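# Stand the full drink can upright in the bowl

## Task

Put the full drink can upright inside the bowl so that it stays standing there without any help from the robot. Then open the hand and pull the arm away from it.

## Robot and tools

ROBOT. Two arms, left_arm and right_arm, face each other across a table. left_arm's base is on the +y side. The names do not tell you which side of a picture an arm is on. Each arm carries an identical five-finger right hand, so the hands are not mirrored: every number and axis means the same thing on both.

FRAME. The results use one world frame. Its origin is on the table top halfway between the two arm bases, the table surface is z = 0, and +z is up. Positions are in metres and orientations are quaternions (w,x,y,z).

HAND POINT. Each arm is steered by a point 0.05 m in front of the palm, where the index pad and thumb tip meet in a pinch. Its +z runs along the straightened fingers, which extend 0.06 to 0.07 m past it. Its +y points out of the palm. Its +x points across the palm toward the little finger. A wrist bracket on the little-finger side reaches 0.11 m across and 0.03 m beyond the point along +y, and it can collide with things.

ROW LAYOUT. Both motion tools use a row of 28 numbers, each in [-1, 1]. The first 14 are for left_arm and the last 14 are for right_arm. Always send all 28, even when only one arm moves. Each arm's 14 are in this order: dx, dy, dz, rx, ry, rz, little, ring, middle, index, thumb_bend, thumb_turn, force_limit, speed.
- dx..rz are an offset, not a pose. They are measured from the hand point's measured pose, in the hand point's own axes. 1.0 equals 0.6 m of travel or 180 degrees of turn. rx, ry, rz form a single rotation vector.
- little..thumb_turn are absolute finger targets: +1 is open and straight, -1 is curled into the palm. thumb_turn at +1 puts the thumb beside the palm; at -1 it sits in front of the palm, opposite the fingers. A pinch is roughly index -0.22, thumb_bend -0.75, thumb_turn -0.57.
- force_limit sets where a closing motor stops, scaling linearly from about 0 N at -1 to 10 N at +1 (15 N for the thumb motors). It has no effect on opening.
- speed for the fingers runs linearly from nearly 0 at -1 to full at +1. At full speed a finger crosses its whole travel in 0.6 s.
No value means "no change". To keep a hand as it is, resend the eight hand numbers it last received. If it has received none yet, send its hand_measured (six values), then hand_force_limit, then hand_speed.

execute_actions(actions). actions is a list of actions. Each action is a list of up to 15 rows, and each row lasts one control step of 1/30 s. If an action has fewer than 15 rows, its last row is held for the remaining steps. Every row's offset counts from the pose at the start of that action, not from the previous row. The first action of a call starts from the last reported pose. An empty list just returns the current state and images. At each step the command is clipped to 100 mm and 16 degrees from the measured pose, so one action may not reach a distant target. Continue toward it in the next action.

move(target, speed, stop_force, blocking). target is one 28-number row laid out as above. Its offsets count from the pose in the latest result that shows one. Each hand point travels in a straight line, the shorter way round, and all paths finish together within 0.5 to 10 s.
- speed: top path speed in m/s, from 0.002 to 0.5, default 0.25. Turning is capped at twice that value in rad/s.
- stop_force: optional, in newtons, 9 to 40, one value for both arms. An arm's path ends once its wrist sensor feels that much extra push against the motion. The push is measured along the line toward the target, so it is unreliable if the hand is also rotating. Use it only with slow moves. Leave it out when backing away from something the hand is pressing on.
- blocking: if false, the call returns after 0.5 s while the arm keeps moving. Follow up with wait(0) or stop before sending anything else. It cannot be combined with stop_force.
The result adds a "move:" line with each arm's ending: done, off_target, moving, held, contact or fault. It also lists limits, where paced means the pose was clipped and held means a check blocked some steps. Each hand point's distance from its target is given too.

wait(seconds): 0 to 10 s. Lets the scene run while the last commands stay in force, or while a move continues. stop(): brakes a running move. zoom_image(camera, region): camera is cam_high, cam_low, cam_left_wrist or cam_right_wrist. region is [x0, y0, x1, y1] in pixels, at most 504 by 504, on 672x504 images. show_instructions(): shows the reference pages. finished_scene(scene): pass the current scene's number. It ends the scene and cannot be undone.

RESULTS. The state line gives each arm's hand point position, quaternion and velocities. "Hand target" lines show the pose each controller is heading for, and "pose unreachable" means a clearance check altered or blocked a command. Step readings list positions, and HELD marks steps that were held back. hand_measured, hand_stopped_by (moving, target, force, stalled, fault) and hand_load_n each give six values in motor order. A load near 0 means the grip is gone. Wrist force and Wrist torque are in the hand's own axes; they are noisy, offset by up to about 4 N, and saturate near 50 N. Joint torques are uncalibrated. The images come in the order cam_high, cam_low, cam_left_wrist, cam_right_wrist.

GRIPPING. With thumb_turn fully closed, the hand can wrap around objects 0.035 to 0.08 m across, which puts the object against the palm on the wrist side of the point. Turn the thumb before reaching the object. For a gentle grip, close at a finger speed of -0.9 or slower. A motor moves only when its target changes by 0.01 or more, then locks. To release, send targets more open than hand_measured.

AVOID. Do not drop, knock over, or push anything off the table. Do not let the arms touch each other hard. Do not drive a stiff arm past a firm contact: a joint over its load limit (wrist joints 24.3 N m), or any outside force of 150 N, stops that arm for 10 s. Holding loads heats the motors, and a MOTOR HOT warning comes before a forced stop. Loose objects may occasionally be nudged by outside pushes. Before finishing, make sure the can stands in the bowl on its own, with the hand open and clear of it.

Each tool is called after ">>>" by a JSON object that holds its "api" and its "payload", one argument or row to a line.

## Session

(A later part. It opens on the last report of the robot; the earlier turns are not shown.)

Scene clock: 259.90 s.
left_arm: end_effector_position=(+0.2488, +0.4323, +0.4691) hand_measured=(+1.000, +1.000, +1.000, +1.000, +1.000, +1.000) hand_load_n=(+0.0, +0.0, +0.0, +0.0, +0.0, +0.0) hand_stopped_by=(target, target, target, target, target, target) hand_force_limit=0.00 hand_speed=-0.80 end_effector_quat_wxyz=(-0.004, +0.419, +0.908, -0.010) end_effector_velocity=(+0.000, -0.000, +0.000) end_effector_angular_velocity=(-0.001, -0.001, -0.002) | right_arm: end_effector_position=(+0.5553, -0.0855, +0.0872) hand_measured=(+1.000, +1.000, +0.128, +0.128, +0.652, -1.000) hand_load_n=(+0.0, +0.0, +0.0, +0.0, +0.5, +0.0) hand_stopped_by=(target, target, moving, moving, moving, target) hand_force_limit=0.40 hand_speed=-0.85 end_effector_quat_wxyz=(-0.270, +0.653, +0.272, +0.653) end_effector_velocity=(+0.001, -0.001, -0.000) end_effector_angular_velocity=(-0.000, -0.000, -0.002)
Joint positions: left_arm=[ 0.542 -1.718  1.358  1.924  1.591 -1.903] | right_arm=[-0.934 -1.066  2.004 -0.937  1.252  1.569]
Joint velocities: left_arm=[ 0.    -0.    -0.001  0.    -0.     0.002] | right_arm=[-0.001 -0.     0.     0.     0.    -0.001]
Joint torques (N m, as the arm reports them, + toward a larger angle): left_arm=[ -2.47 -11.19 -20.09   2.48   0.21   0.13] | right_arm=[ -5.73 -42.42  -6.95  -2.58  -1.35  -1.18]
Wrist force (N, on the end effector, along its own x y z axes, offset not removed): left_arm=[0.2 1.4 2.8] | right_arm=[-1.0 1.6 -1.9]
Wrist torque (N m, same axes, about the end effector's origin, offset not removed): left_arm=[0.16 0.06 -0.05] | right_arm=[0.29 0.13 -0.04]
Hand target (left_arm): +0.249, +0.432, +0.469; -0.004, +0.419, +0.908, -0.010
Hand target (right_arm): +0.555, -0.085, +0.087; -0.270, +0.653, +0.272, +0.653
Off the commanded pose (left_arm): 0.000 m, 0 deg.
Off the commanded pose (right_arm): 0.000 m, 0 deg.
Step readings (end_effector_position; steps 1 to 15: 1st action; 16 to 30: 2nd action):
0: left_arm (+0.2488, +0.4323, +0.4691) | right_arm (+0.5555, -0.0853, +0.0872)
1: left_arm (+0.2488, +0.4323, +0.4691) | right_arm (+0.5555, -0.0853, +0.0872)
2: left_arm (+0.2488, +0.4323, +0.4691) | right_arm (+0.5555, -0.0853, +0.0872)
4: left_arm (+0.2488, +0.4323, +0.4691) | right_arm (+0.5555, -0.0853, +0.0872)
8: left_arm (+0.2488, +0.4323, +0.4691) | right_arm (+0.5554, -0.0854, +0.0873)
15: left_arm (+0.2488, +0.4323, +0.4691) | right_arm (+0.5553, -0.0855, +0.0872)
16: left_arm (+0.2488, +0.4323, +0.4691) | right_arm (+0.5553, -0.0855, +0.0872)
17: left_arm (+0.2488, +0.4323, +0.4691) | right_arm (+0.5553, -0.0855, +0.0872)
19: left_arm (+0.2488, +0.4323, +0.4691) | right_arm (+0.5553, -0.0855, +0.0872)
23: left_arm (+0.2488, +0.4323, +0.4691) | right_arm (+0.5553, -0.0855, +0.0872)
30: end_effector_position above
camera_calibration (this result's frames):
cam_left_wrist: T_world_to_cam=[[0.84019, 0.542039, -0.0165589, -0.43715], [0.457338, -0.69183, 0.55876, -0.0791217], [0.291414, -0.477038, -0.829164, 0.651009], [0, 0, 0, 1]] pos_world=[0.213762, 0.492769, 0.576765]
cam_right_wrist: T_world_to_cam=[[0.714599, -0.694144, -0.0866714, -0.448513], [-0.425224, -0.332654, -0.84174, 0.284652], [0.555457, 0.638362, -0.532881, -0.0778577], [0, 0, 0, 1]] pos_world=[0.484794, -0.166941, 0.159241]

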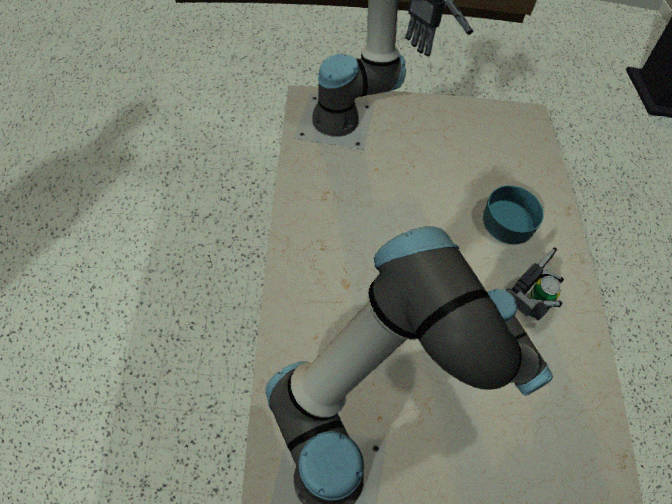

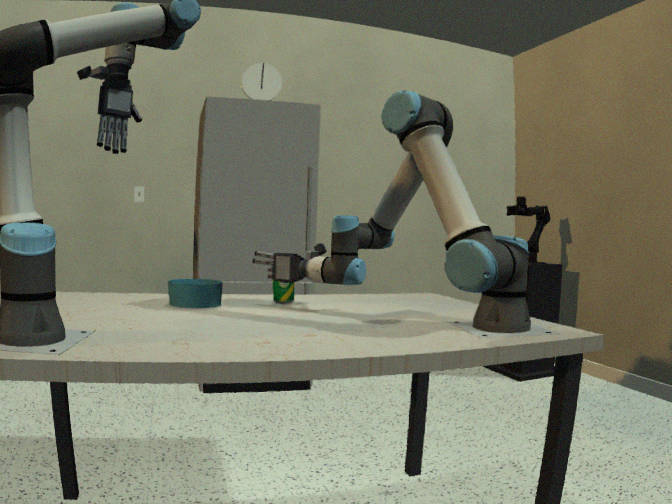

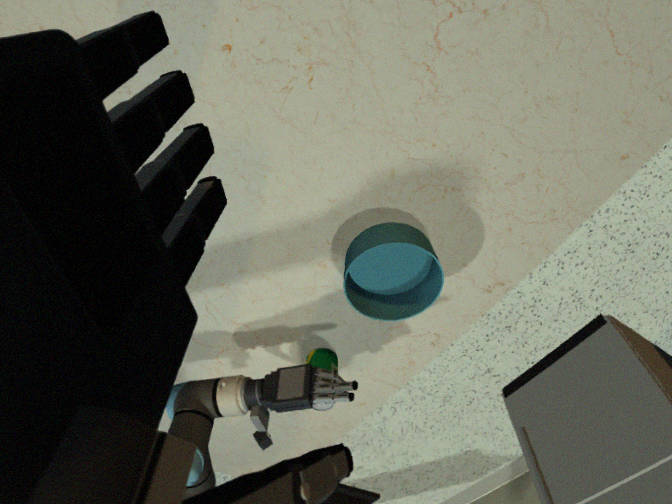

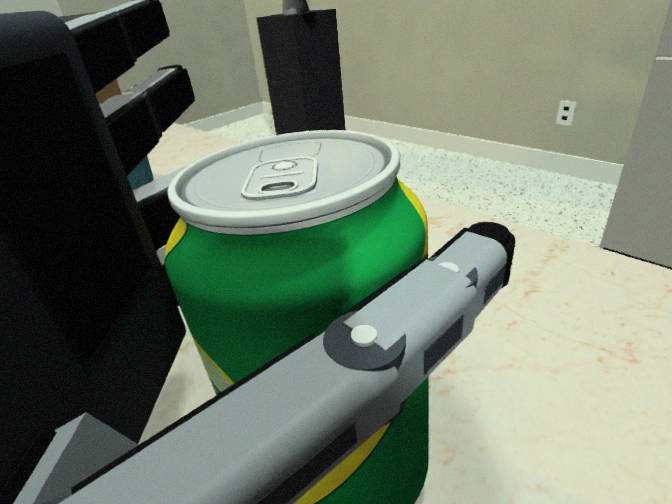

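>>> {"api": "execute_actions", "payload": {
  "actions": []
}}

Scene clock: 261.13 s.
left_arm: end_effector_position=(+0.2488, +0.4323, +0.4691) hand_measured=(+1.000, +1.000, +1.000, +1.000, +1.000, +1.000) hand_load_n=(+0.0, +0.0, +0.0, +0.0, +0.0, +0.0) hand_stopped_by=(target, target, target, target, target, target) hand_force_limit=0.00 hand_speed=-0.80 end_effector_quat_wxyz=(-0.004, +0.419, +0.908, -0.010) end_effector_velocity=(+0.000, +0.000, -0.000) end_effector_angular_velocity=(+0.001, +0.001, +0.002) | right_arm: end_effector_position=(+0.5553, -0.0855, +0.0872) hand_measured=(+1.000, +1.000, +0.056, +0.048, +0.620, -1.000) hand_load_n=(+0.0, +0.0, +5.5, +8.0, +11.5, +1.0) hand_stopped_by=(target, target, force, force, force, target) hand_force_limit=0.40 hand_speed=-0.85 end_effector_quat_wxyz=(-0.270, +0.653, +0.272, +0.653) end_effector_velocity=(+0.000, -0.001, -0.001) end_effector_angular_velocity=(-0.001, +0.002, +0.000)
Joint positions: left_arm=[ 0.542 -1.718  1.358  1.924  1.591 -1.903] | right_arm=[-0.934 -1.066  2.004 -0.937  1.252  1.569]
Joint velocities: left_arm=[ 0.     0.001 -0.     0.     0.    -0.001] | right_arm=[-0.002  0.002  0.    -0.    -0.002 -0.   ]
Joint torques (N m, as the arm reports them, + toward a larger angle): left_arm=[ -2.38 -11.14 -19.52   2.49   0.28   0.26] | right_arm=[  0.44 -40.49 -11.26  -1.89  -1.36  -1.12]
Wrist force (N, on the end effector, along its own x y z axes, offset not removed): left_arm=[0.1 0.6 2.0] | right_arm=[-1.0 -1.2 -1.0]
Wrist torque (N m, same axes, about the end effector's origin, offset not removed): left_arm=[0.15 -0.02 -0.04] | right_arm=[0.11 0.20 0.17]
Hand target (left_arm): +0.249, +0.432, +0.469; -0.004, +0.419, +0.908, -0.010
Hand target (right_arm): +0.555, -0.085, +0.087; -0.270, +0.653, +0.272, +0.653
Off the commanded pose (left_arm): 0.000 m, 0 deg.
Off the commanded pose (right_arm): 0.000 m, 0 deg.
camera_calibration (this result's frames):
cam_left_wrist: T_world_to_cam=[[0.84019, 0.542039, -0.016559, -0.43715], [0.457338, -0.69183, 0.55876, -0.0791217], [0.291413, -0.477038, -0.829164, 0.651009], [0, 0, 0, 1]] pos_world=[0.213762, 0.492769, 0.576765]
cam_right_wrist: T_world_to_cam=[[0.714599, -0.694144, -0.0866711, -0.448513], [-0.425223, -0.332653, -0.841741, 0.284652], [0.555458, 0.638362, -0.53288, -0.0778581], [0, 0, 0, 1]] pos_world=[0.484794, -0.166941, 0.159241]

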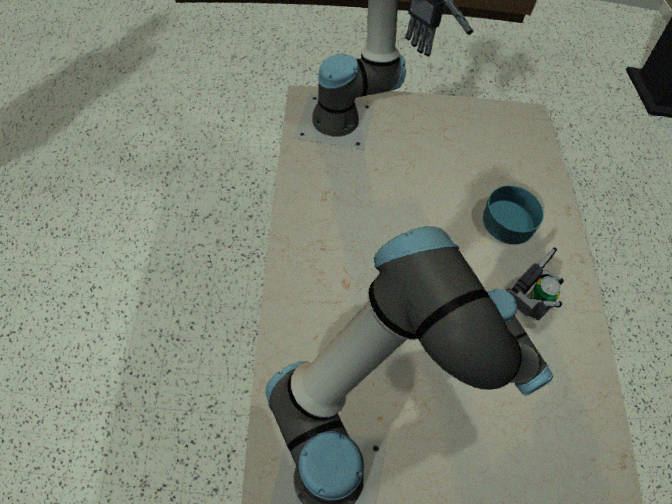

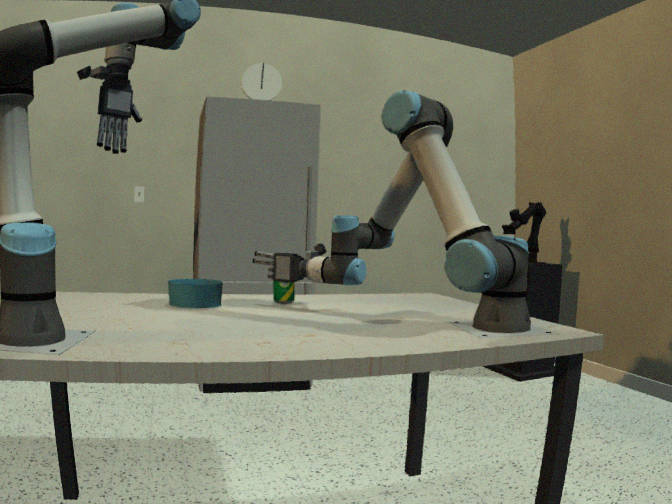

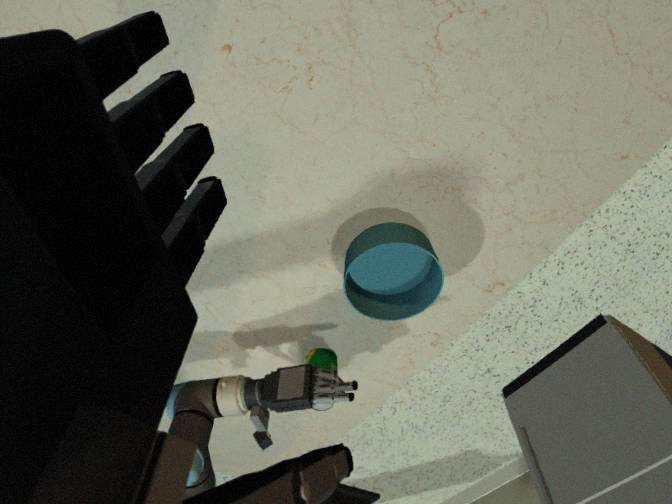

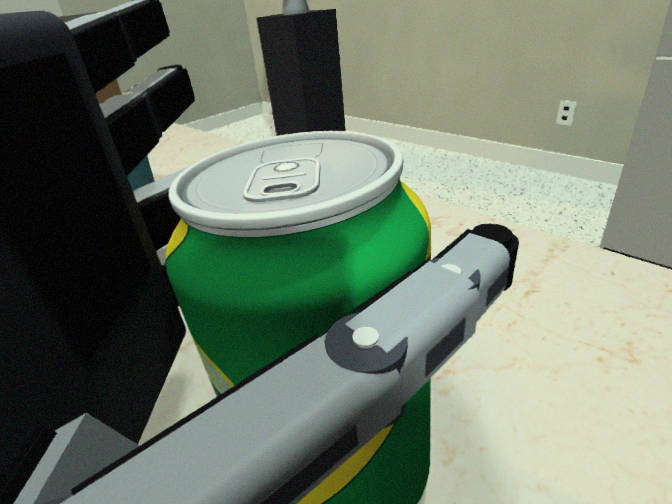

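>>> {"api": "zoom_image", "payload": {
  "camera": "cam_right_wrist",
  "region": [150, 110, 470, 350]
}}

>>> {"api": "zoom_image", "payload": {
  "camera": "cam_high",
  "region": [460, 170, 600, 330]
}}

>>> {"api": "zoom_image", "payload": {
  "camera": "cam_left_wrist",
  "region": [230, 200, 470, 440]
}}

Region (150, 110, 470, 350) of cam_right_wrist's 672x504 image, scaled by 1.575, with more detail than that image has; it fills the top 378 rows of this view, and the rest is white.

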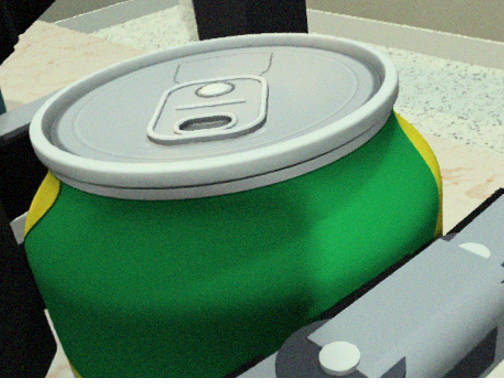

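Region (460, 170, 600, 330) of cam_high's 672x504 image, scaled by 3.150, with more detail than that image has; it fills the left 441 columns of this view, and the rest is white.

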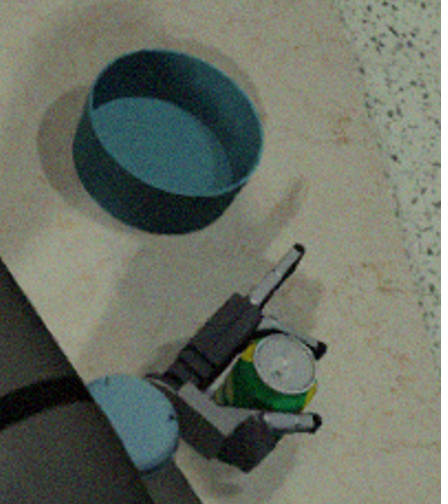

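Region (230, 200, 470, 440) of cam_left_wrist's 672x504 image, scaled by 2.100, with more detail than that image has.

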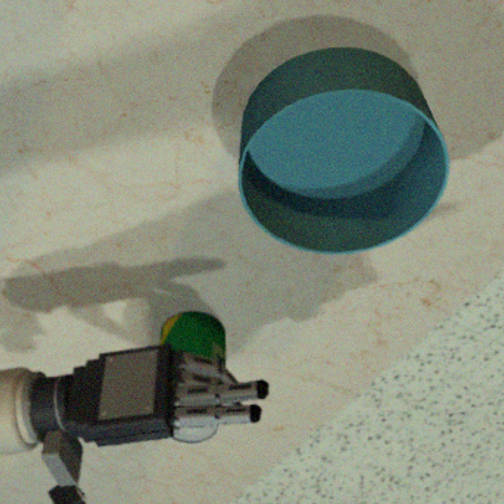

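>>> {"api": "move", "payload": {
  "target": [0,0,0,0,0,0,1,1,1,1,1,1,0,-0.8, 0.25,-0.34719,0.31183,0,0,0, 1,1,-0.9,-0.9,-0.9,-1,0.4,-0.85],
  "speed": 0.26
}}

Scene clock: 302.20 s.
left_arm: end_effector_position=(+0.2488, +0.4323, +0.4691) hand_measured=(+1.000, +1.000, +1.000, +1.000, +1.000, +1.000) hand_load_n=(+0.0, +0.0, +0.0, +0.0, +0.0, +0.0) hand_stopped_by=(target, target, target, target, target, target) hand_force_limit=0.00 hand_speed=-0.80 end_effector_quat_wxyz=(-0.004, +0.419, +0.908, -0.010) end_effector_velocity=(-0.000, +0.000, +0.000) end_effector_angular_velocity=(-0.001, +0.001, -0.001) | right_arm: end_effector_position=(+0.5403, +0.1943, +0.2365) hand_measured=(+1.000, +1.000, +0.056, +0.048, +0.620, -1.000) hand_load_n=(+0.0, +0.0, +5.5, +8.0, +11.5, +1.0) hand_stopped_by=(target, target, force, force, force, target) hand_force_limit=0.40 hand_speed=-0.85 end_effector_quat_wxyz=(-0.270, +0.653, +0.271, +0.653) end_effector_velocity=(+0.000, +0.002, -0.000) end_effector_angular_velocity=(-0.002, +0.003, -0.002)
Joint positions: left_arm=[ 0.542 -1.718  1.358  1.924  1.591 -1.903] | right_arm=[-0.516 -0.837  1.123 -0.285  1.669  1.57 ]
Joint velocities: left_arm=[ 0.    -0.001  0.     0.     0.001  0.001] | right_arm=[ 0.002  0.007 -0.014  0.01   0.004  0.002]
Joint torques (N m, as the arm reports them, + toward a larger angle): left_arm=[ -3.4  -11.79 -19.83   2.56   0.09   0.25] | right_arm=[  7.34 -51.19 -37.21  -0.7    2.36   1.21]
Wrist force (N, on the end effector, along its own x y z axes, offset not removed): left_arm=[-0.6 2.2 2.9] | right_arm=[-4.8 -2.4 4.1]
Wrist torque (N m, same axes, about the end effector's origin, offset not removed): left_arm=[0.30 0.16 0.02] | right_arm=[-0.37 0.07 -0.08]
Hand target (left_arm): +0.249, +0.432, +0.469; -0.004, +0.419, +0.908, -0.010
Hand target (right_arm): +0.540, +0.195, +0.237; -0.270, +0.653, +0.271, +0.653
Off the commanded pose (left_arm): 0.000 m, 0 deg.
Off the commanded pose (right_arm): 0.000 m, 0 deg.
move: done
camera_calibration (this result's frames):
cam_left_wrist: T_world_to_cam=[[0.84019, 0.542039, -0.0165589, -0.43715], [0.457338, -0.69183, 0.55876, -0.0791215], [0.291413, -0.477037, -0.829164, 0.651009], [0, 0, 0, 1]] pos_world=[0.213762, 0.492769, 0.576765]
cam_right_wrist: T_world_to_cam=[[0.714718, -0.693947, -0.0872722, -0.230597], [-0.425316, -0.332169, -0.841885, 0.496994], [0.555234, 0.638828, -0.532554, -0.16863], [0, 0, 0, 1]] pos_world=[0.46982, 0.11279, 0.308483]

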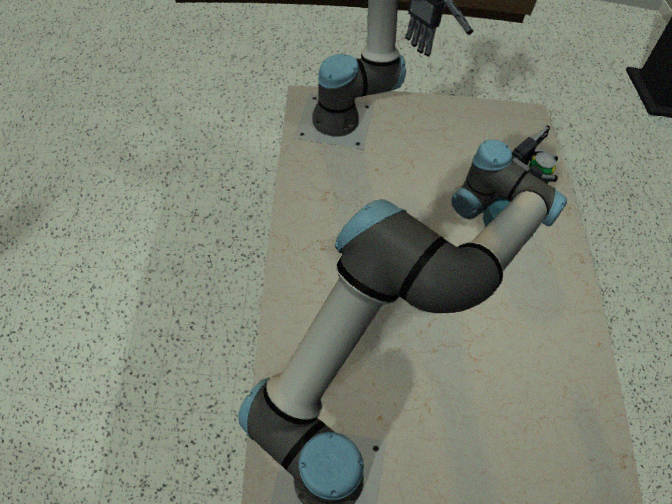

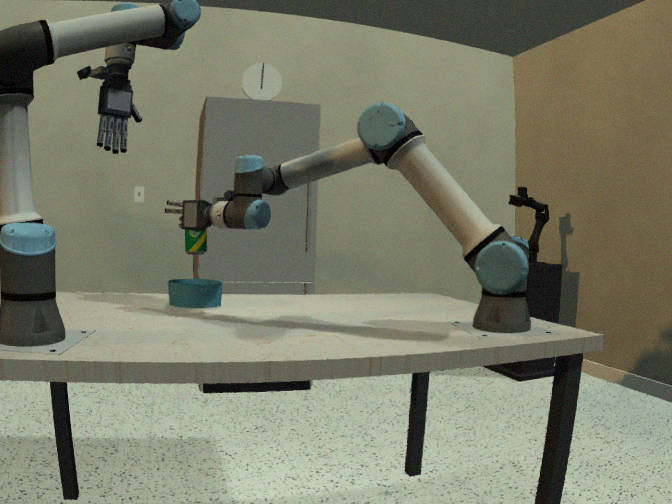

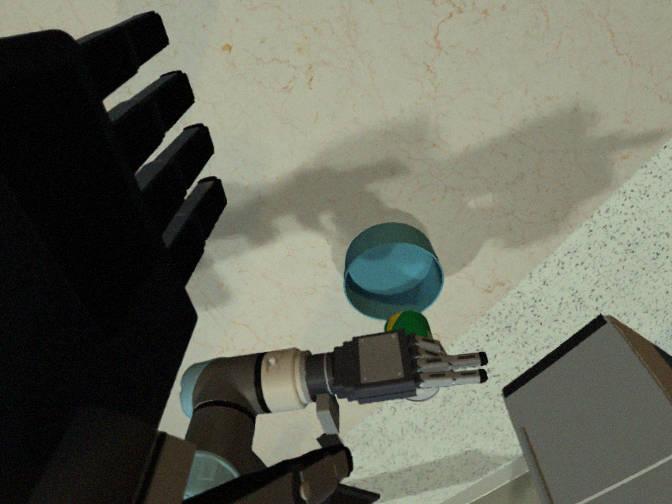

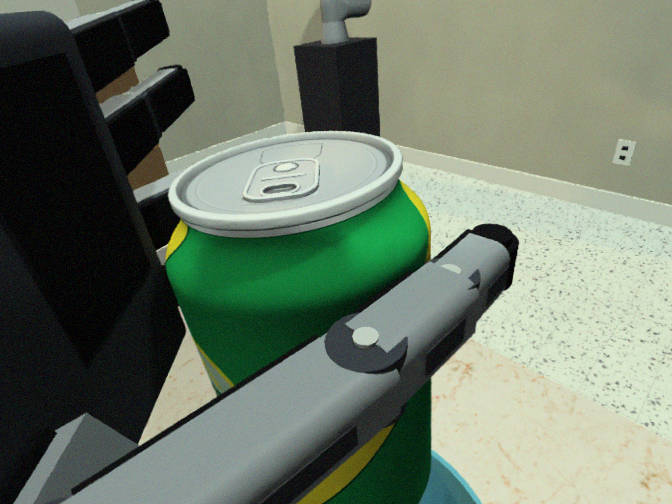

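>>> {"api": "zoom_image", "payload": {
  "camera": "cam_low",
  "region": [140, 185, 280, 320]
}}

>>> {"api": "zoom_image", "payload": {
  "camera": "cam_left_wrist",
  "region": [300, 200, 510, 420]
}}

>>> {"api": "zoom_image", "payload": {
  "camera": "cam_right_wrist",
  "region": [300, 380, 560, 504]
}}

Region (140, 185, 280, 320) of cam_low's 672x504 image, scaled by 3.600, with more detail than that image has; it fills the top 486 rows of this view, and the rest is white.

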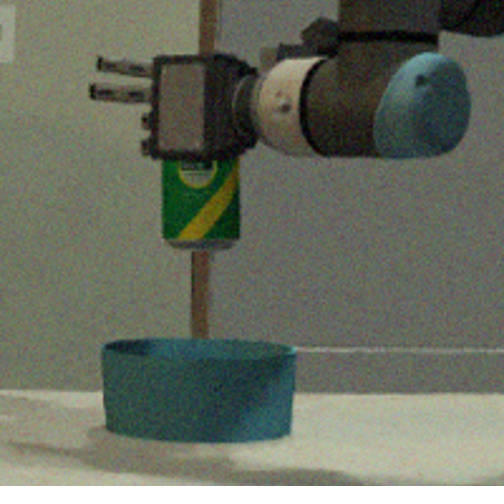

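Region (300, 200, 510, 420) of cam_left_wrist's 672x504 image, scaled by 2.291, with more detail than that image has; it fills the left 481 columns of this view, and the rest is white.

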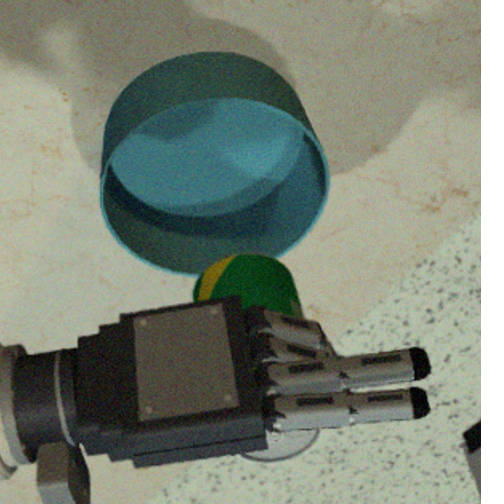

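Region (300, 380, 560, 504) of cam_right_wrist's 672x504 image, scaled by 1.938, with more detail than that image has; it fills the top 240 rows of this view, and the rest is white.

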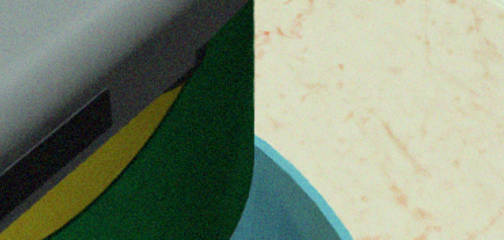

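>>> {"api": "move", "payload": {
  "target": [0,0,0,0,0,0,1,1,1,1,1,1,0,-0.8, -0.2315,0,0,0,0,0, 1,1,-0.9,-0.9,-0.9,-1,0.4,-0.85],
  "speed": 0.18
}}

Scene clock: 331.23 s.
left_arm: end_effector_position=(+0.2488, +0.4323, +0.4691) hand_measured=(+1.000, +1.000, +1.000, +1.000, +1.000, +1.000) hand_load_n=(+0.0, +0.0, +0.0, +0.0, +0.0, +0.0) hand_stopped_by=(target, target, target, target, target, target) hand_force_limit=0.00 hand_speed=-0.80 end_effector_quat_wxyz=(-0.004, +0.419, +0.908, -0.010) end_effector_velocity=(+0.000, +0.000, +0.000) end_effector_angular_velocity=(-0.000, -0.000, -0.000) | right_arm: end_effector_position=(+0.5401, +0.1940, +0.0979) hand_measured=(+1.000, +1.000, +0.056, +0.048, +0.620, -1.000) hand_load_n=(+0.0, +0.0, +5.5, +8.0, +11.5, +1.0) hand_stopped_by=(target, target, force, force, force, target) hand_force_limit=0.40 hand_speed=-0.85 end_effector_quat_wxyz=(-0.270, +0.653, +0.271, +0.653) end_effector_velocity=(+0.001, +0.000, -0.002) end_effector_angular_velocity=(+0.002, +0.000, -0.001)
Joint positions: left_arm=[ 0.542 -1.718  1.358  1.924  1.591 -1.903] | right_arm=[-0.516 -0.694  1.246 -0.551  1.669  1.57 ]
Joint velocities: left_arm=[ 0.001 -0.001  0.    -0.    -0.     0.001] | right_arm=[-0.001  0.003 -0.    -0.005 -0.     0.002]
Joint torques (N m, as the arm reports them, + toward a larger angle): left_arm=[ -2.3  -11.9  -19.44   2.7    0.21   0.19] | right_arm=[-10.55 -53.03 -13.24  -3.54  -1.89  -1.73]
Wrist force (N, on the end effector, along its own x y z axes, offset not removed): left_arm=[-0.9 2.1 2.3] | right_arm=[-2.5 1.1 0.4]
Wrist torque (N m, same axes, about the end effector's origin, offset not removed): left_arm=[0.30 0.16 -0.03] | right_arm=[0.28 -0.17 0.08]
Hand target (left_arm): +0.249, +0.432, +0.469; -0.004, +0.419, +0.908, -0.010
Hand target (right_arm): +0.540, +0.194, +0.098; -0.270, +0.653, +0.271, +0.653
Off the commanded pose (left_arm): 0.000 m, 0 deg.
Off the commanded pose (right_arm): 0.000 m, 0 deg.
move: done
camera_calibration (this result's frames):
cam_left_wrist: T_world_to_cam=[[0.84019, 0.542039, -0.016559, -0.43715], [0.457338, -0.69183, 0.55876, -0.0791218], [0.291414, -0.477038, -0.829164, 0.651009], [0, 0, 0, 1]] pos_world=[0.213762, 0.49277, 0.576765]
cam_right_wrist: T_world_to_cam=[[0.71471, -0.693953, -0.087285, -0.242779], [-0.425352, -0.332186, -0.84186, 0.38011], [0.555216, 0.638813, -0.532591, -0.242148], [0, 0, 0, 1]] pos_world=[0.469641, 0.112477, 0.169843]

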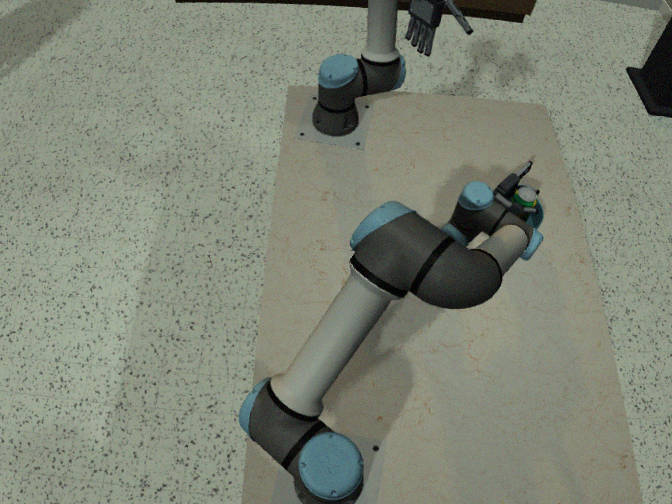

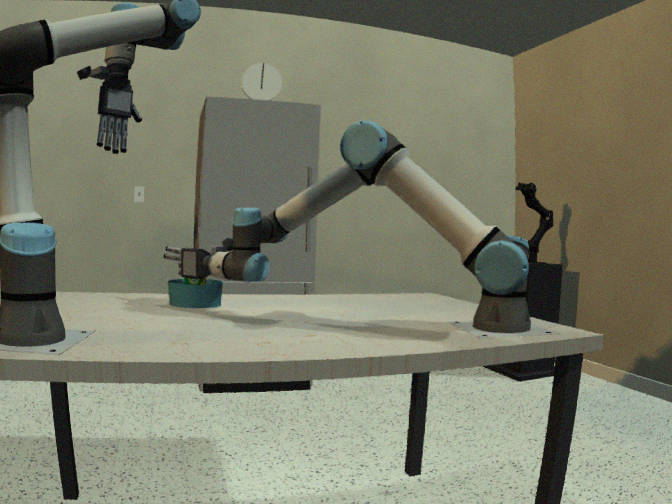

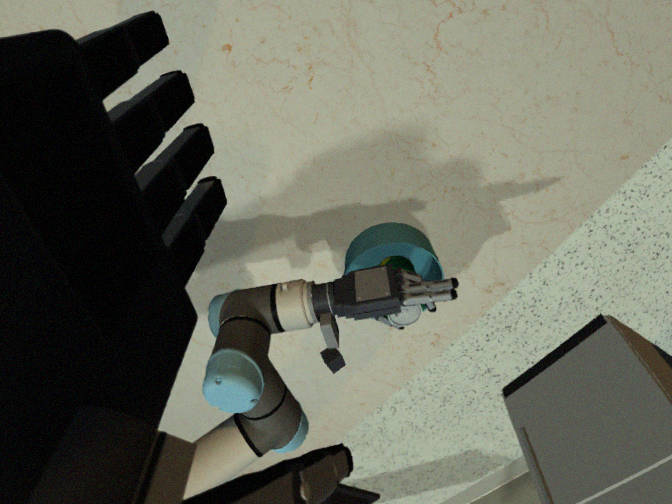

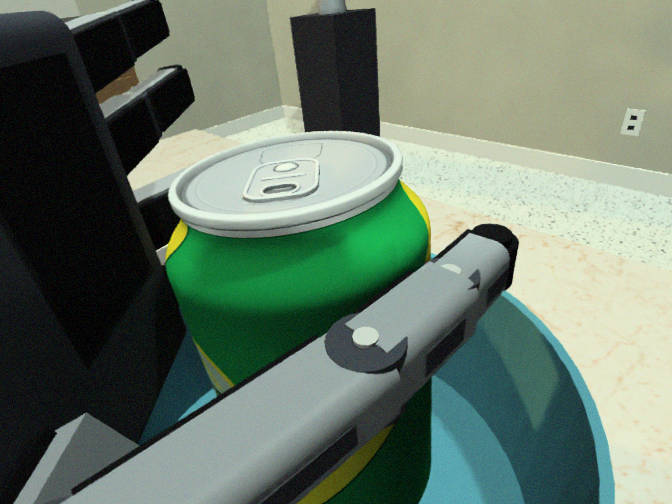

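>>> {"api": "zoom_image", "payload": {
  "camera": "cam_low",
  "region": [150, 235, 276, 320]
}}

Region (150, 235, 276, 320) of cam_low's 672x504 image, scaled by 4.000, with more detail than that image has; it fills the top 340 rows of this view, and the rest is white.

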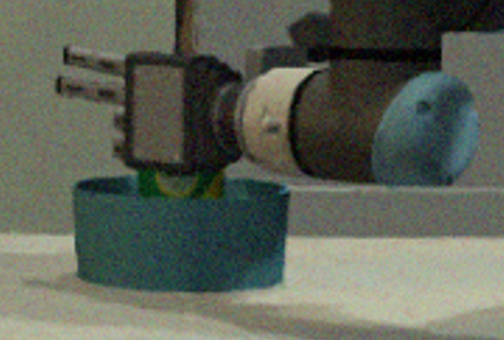

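>>> {"api": "move", "payload": {
  "target": [0,0,0,0,0,0,1,1,1,1,1,1,0,-0.8, -0.0235,0,0,0,0,0, 1,1,-0.9,-0.9,-0.9,-1,0.4,-0.85],
  "speed": 0.009,
  "stop_force": 9
}}

Scene clock: 337.93 s.
left_arm: end_effector_position=(+0.2488, +0.4323, +0.4691) hand_measured=(+1.000, +1.000, +1.000, +1.000, +1.000, +1.000) hand_load_n=(+0.0, +0.0, +0.0, +0.0, +0.0, +0.0) hand_stopped_by=(target, target, target, target, target, target) hand_force_limit=0.00 hand_speed=-0.80 end_effector_quat_wxyz=(-0.004, +0.419, +0.908, -0.010) end_effector_velocity=(+0.000, -0.000, -0.000) end_effector_angular_velocity=(+0.001, +0.000, +0.001) | right_arm: end_effector_position=(+0.5402, +0.1940, +0.0912) hand_measured=(+1.000, +1.000, +0.056, +0.048, +0.620, -1.000) hand_load_n=(+0.0, +0.0, +5.5, +7.5, +12.0, -3.0) hand_stopped_by=(target, target, force, force, force, target) hand_force_limit=0.40 hand_speed=-0.85 end_effector_quat_wxyz=(-0.270, +0.653, +0.271, +0.653) end_effector_velocity=(+0.000, -0.001, +0.002) end_effector_angular_velocity=(-0.002, +0.001, -0.000)
Joint positions: left_arm=[ 0.542 -1.718  1.358  1.924  1.591 -1.903] | right_arm=[-0.516 -0.685  1.249 -0.563  1.669  1.57 ]
Joint velocities: left_arm=[-0.     0.001  0.001 -0.    -0.    -0.001] | right_arm=[-0.001 -0.004  0.     0.006 -0.    -0.   ]
Joint torques (N m, as the arm reports them, + toward a larger angle): left_arm=[ -2.95 -10.89 -19.66   2.67   0.22   0.34] | right_arm=[ -7.67 -56.62 -15.13   0.89  -1.73  -0.41]
Wrist force (N, on the end effector, along its own x y z axes, offset not removed): left_arm=[0.4 2.3 2.1] | right_arm=[6.3 -0.3 -1.8]
Wrist torque (N m, same axes, about the end effector's origin, offset not removed): left_arm=[0.31 -0.02 -0.02] | right_arm=[-0.07 0.00 0.08]
Hand target (left_arm): +0.249, +0.432, +0.469; -0.004, +0.419, +0.908, -0.010
Hand target (right_arm): +0.540, +0.194, +0.092; -0.271, +0.653, +0.271, +0.653
Off the commanded pose (left_arm): 0.000 m, 0 deg.
Off the commanded pose (right_arm): 0.007 m, 0 deg.
move: contact (right_arm)
camera_calibration (this result's frames):
cam_left_wrist: T_world_to_cam=[[0.84019, 0.542039, -0.0165588, -0.43715], [0.457338, -0.69183, 0.55876, -0.0791218], [0.291414, -0.477038, -0.829164, 0.651009], [0, 0, 0, 1]] pos_world=[0.213762, 0.49277, 0.576765]
cam_right_wrist: T_world_to_cam=[[0.714706, -0.693962, -0.0872426, -0.243389], [-0.42525, -0.332115, -0.841939, 0.374439], [0.5553, 0.638839, -0.532472, -0.245773], [0, 0, 0, 1]] pos_world=[0.469659, 0.112463, 0.163154]

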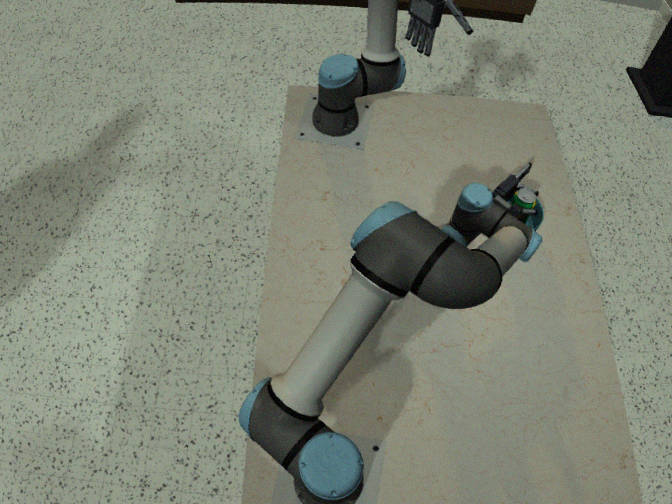

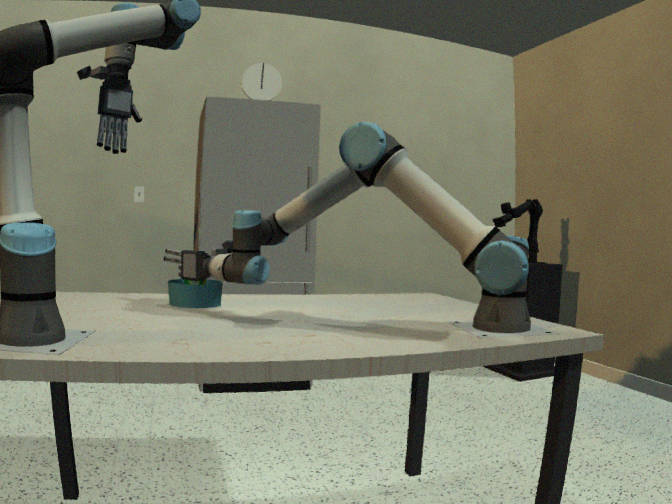

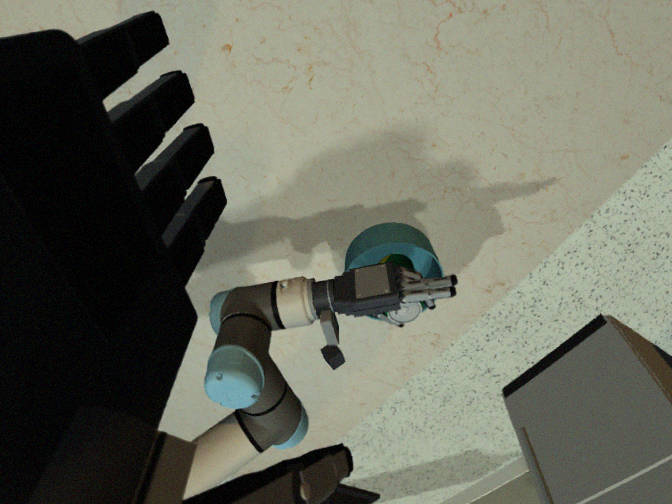

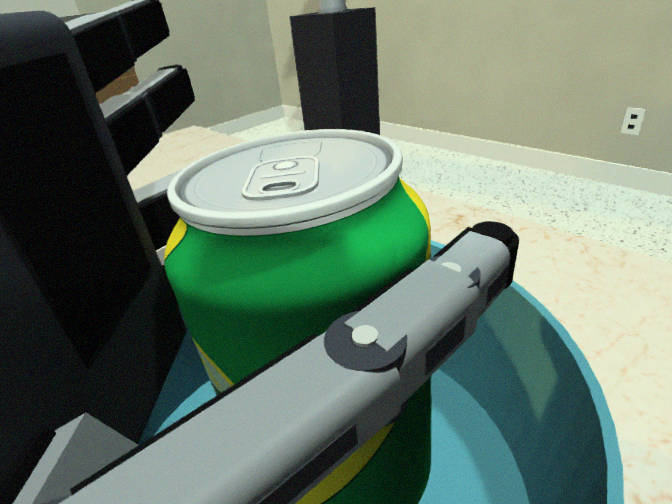

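>>> {"api": "execute_actions", "payload": {
  "actions": [
    [[0,0,0,0,0,0,1,1,1,1,1,1,0,-0.8,0.001,0,0,0,0,0,1,1,1,1,1,-1,0.4,-0.5],[0,0,0,0,0,0,1,1,1,1,1,1,0,-0.8,0.001,0,0,0,0,0,1,1,1,1,1,-1,0.4,-0.5],[0,0,0,0,0,0,1,1,1,1,1,1,0,-0.8,0.001,0,0,0,0,0,1,1,1,1,1,-1,0.4,-0.2],[0,0,0,0,0,0,1,1,1,1,1,1,0,-0.8,0.001,0,0,0,0,0,1,1,1,1,1,-1,0.4,0.3],[0,0,0,0,0,0,1,1,1,1,1,1,0,-0.8,0.001,0,0,0,0,0,1,1,1,1,1,-1,0.4,1]]
  ]
}}

>>> {"api": "move", "payload": {
  "target": [0,0,0,0,0,0,1,1,1,1,1,1,0,-0.8, 0.2,-0.01,-0.28,0,0,0, 1,1,1,1,1,-1,0.4,1],
  "speed": 0.3
}}

Scene clock: 350.90 s.
left_arm: end_effector_position=(+0.2488, +0.4323, +0.4691) hand_measured=(+1.000, +1.000, +1.000, +1.000, +1.000, +1.000) hand_load_n=(+0.0, +0.0, +0.0, +0.0, +0.0, +0.0) hand_stopped_by=(target, target, target, target, target, target) hand_force_limit=0.00 hand_speed=-0.80 end_effector_quat_wxyz=(-0.004, +0.419, +0.908, -0.010) end_effector_velocity=(+0.000, +0.000, +0.000) end_effector_angular_velocity=(-0.001, -0.001, +0.001) | right_arm: end_effector_position=(+0.5402, +0.1940, +0.0918) hand_measured=(+1.000, +1.000, +1.000, +1.000, +1.000, -1.000) hand_load_n=(+0.0, +0.0, +0.0, +0.0, +0.0, +0.0) hand_stopped_by=(target, target, moving, moving, target, target) hand_force_limit=0.40 hand_speed=1.00 end_effector_quat_wxyz=(-0.271, +0.653, +0.271, +0.653) end_effector_velocity=(-0.001, +0.000, -0.000) end_effector_angular_velocity=(+0.001, +0.001, +0.001)
Joint positions: left_arm=[ 0.542 -1.718  1.358  1.924  1.591 -1.903] | right_arm=[-0.516 -0.686  1.249 -0.562  1.669  1.57 ]
Joint velocities: left_arm=[ 0.    -0.001 -0.    -0.001 -0.    -0.   ] | right_arm=[ 0.001  0.    -0.    -0.     0.     0.002]
Joint torques (N m, as the arm reports them, + toward a larger angle): left_arm=[ -2.53 -11.29 -19.35   2.67   0.38   0.16] | right_arm=[  4.32 -62.63 -32.5   -0.2   -1.74   0.24]
Wrist force (N, on the end effector, along its own x y z axes, offset not removed): left_arm=[-1.2 1.4 2.4] | right_arm=[-0.8 -1.9 0.2]
Wrist torque (N m, same axes, about the end effector's origin, offset not removed): left_arm=[0.19 0.29 -0.06] | right_arm=[-0.24 0.11 -0.03]
Hand target (left_arm): +0.249, +0.432, +0.469; -0.004, +0.419, +0.908, -0.010
Hand target (right_arm): +0.540, +0.194, +0.092; -0.270, +0.653, +0.271, +0.653
Off the commanded pose (left_arm): 0.000 m, 0 deg.
Off the commanded pose (right_arm): 0.000 m, 0 deg.
Step readings (end_effector_position):
0: left_arm (+0.2488, +0.4323, +0.4691) | right_arm (+0.5402, +0.1940, +0.0916)
1: left_arm (+0.2488, +0.4323, +0.4691) | right_arm (+0.5402, +0.1940, +0.0916)
2: left_arm (+0.2488, +0.4323, +0.4691) | right_arm (+0.5402, +0.1940, +0.0917)
4: left_arm (+0.2488, +0.4323, +0.4691) | right_arm (+0.5402, +0.1940, +0.0918)
8: left_arm (+0.2488, +0.4323, +0.4691) | right_arm (+0.5402, +0.1940, +0.0918)
15: end_effector_position above
camera_calibration (this result's frames):
cam_left_wrist: T_world_to_cam=[[0.84019, 0.542039, -0.016559, -0.43715], [0.457339, -0.69183, 0.55876, -0.0791216], [0.291413, -0.477038, -0.829164, 0.651009], [0, 0, 0, 1]] pos_world=[0.213762, 0.492769, 0.576765]
cam_right_wrist: T_world_to_cam=[[0.714722, -0.693942, -0.087282, -0.243324], [-0.425249, -0.332085, -0.841952, 0.374947], [0.55528, 0.638878, -0.532447, -0.245455], [0, 0, 0, 1]] pos_world=[0.469651, 0.112477, 0.163757]

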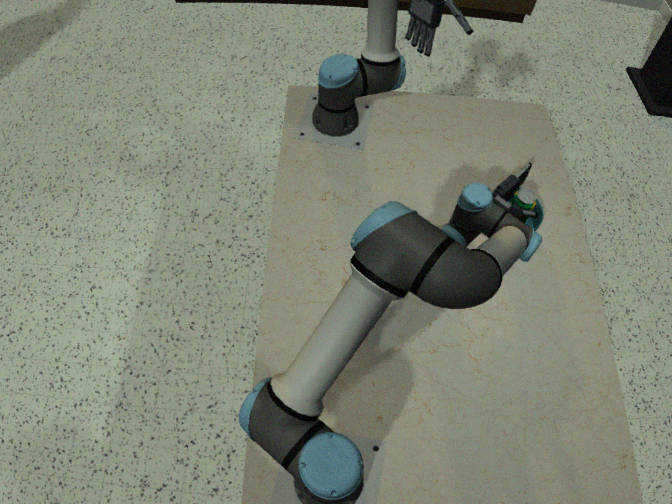

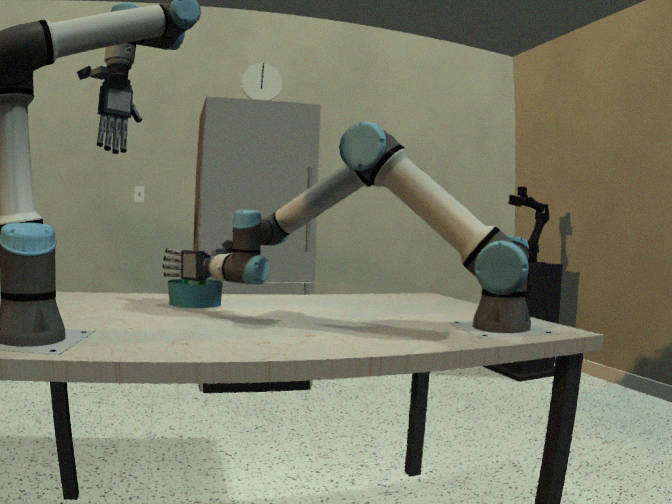

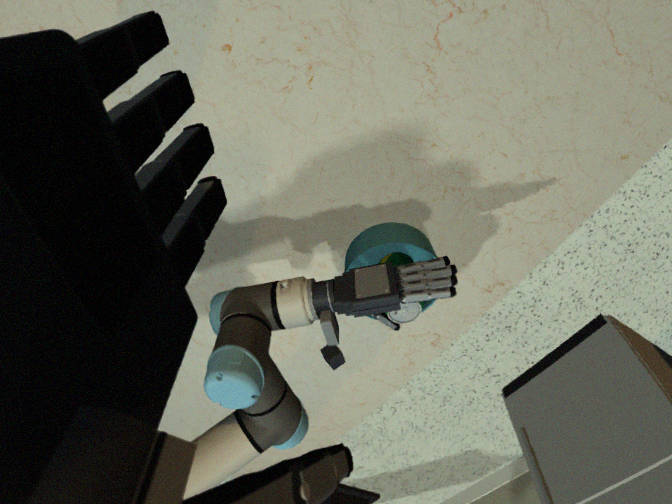

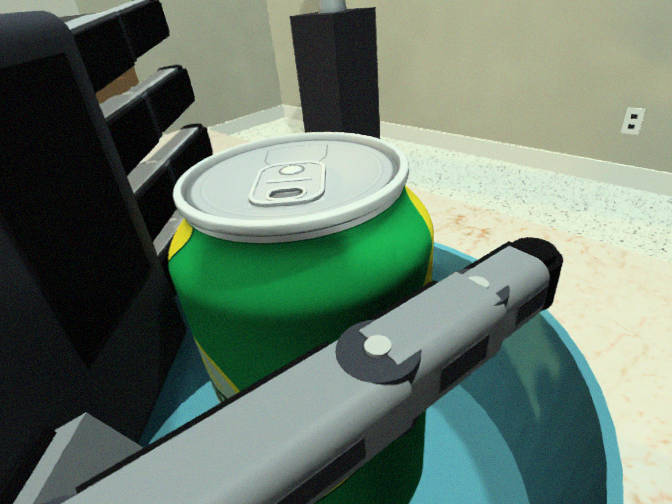

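Scene clock: 352.30 s.
left_arm: end_effector_position=(+0.2488, +0.4323, +0.4691) hand_measured=(+1.000, +1.000, +1.000, +1.000, +1.000, +1.000) hand_load_n=(+0.0, +0.0, +0.0, +0.0, +0.0, +0.0) hand_stopped_by=(target, target, target, target, target, target) hand_force_limit=0.00 hand_speed=-0.80 end_effector_quat_wxyz=(-0.004, +0.419, +0.908, -0.010) end_effector_velocity=(-0.000, +0.000, +0.000) end_effector_angular_velocity=(-0.000, -0.000, +0.000) | right_arm: end_effector_position=(+0.4174, +0.0799, +0.2121) hand_measured=(+1.000, +1.000, +1.000, +1.000, +1.000, -1.000) hand_load_n=(+0.0, +0.0, +0.0, +0.0, +0.0, +0.0) hand_stopped_by=(target, target, target, target, target, target) hand_force_limit=0.40 hand_speed=1.00 end_effector_quat_wxyz=(-0.271, +0.653, +0.271, +0.653) end_effector_velocity=(-0.001, -0.001, +0.001) end_effector_angular_velocity=(+0.001, +0.000, +0.001)
Joint positions: left_arm=[ 0.542 -1.718  1.358  1.924  1.591 -1.903] | right_arm=[-0.471 -1.16   1.724 -0.562  1.715  1.57 ]
Joint velocities: left_arm=[ 0. -0.  0. -0. -0. -0.] | right_arm=[ 0.    -0.005  0.004  0.    -0.     0.001]
Joint torques (N m, as the arm reports them, + toward a larger angle): left_arm=[ -1.81 -11.06 -19.05   2.73   0.18   0.17] | right_arm=[  7.78 -45.51 -10.59  -0.13   2.26   1.47]
Wrist force (N, on the end effector, along its own x y z axes, offset not removed): left_arm=[-0.5 1.8 2.3] | right_arm=[-1.0 -1.8 0.3]
Wrist torque (N m, same axes, about the end effector's origin, offset not removed): left_arm=[0.25 0.17 -0.05] | right_arm=[-0.14 0.07 -0.06]
Hand target (left_arm): +0.249, +0.432, +0.469; -0.004, +0.419, +0.908, -0.010
Hand target (right_arm): +0.417, +0.080, +0.212; -0.271, +0.653, +0.271, +0.653
Off the commanded pose (left_arm): 0.000 m, 0 deg.
Off the commanded pose (right_arm): 0.000 m, 0 deg.
move: done
camera_calibration (this result's frames):
cam_left_wrist: T_world_to_cam=[[0.84019, 0.542039, -0.0165591, -0.43715], [0.457338, -0.69183, 0.55876, -0.0791218], [0.291413, -0.477038, -0.829164, 0.651009], [0, 0, 0, 1]] pos_world=[0.213762, 0.492769, 0.576765]
cam_right_wrist: T_world_to_cam=[[0.7147, -0.693956, -0.0873472, -0.224287], [-0.425313, -0.332054, -0.841932, 0.386133], [0.555259, 0.638878, -0.532467, -0.0403329], [0, 0, 0, 1]] pos_world=[0.346921, -0.00166075, 0.284031]

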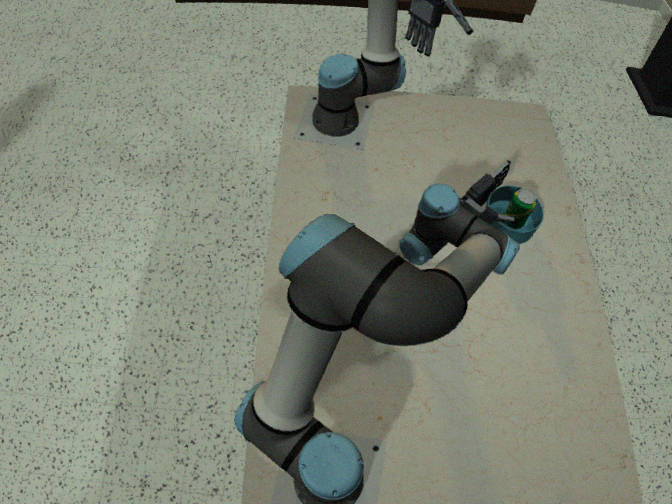

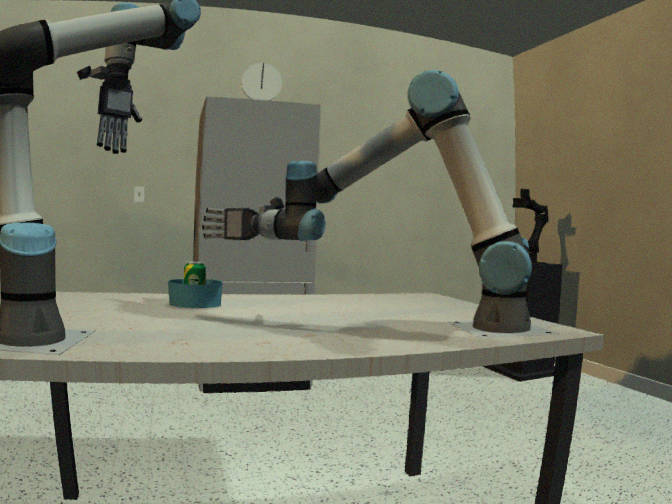

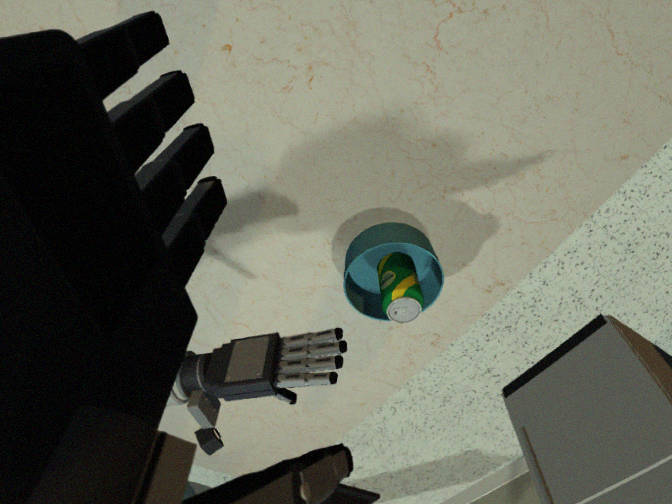

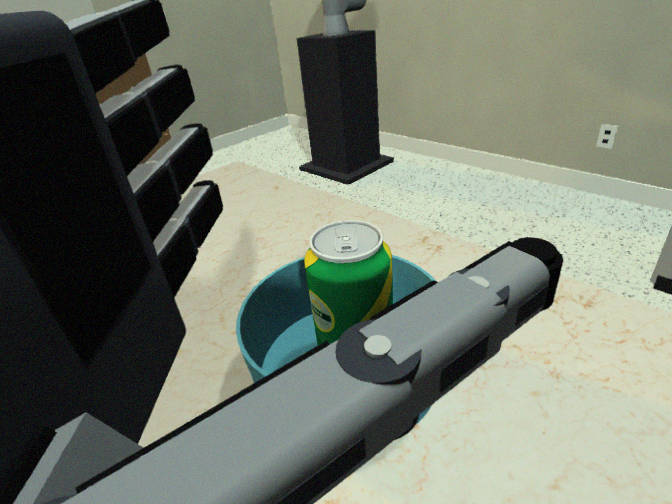

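The can stands upright in the bowl and the hand is clear.

>>> {"api": "finished_scene", "payload": {
  "scene": 2
}}

The scene is finished: the task was done.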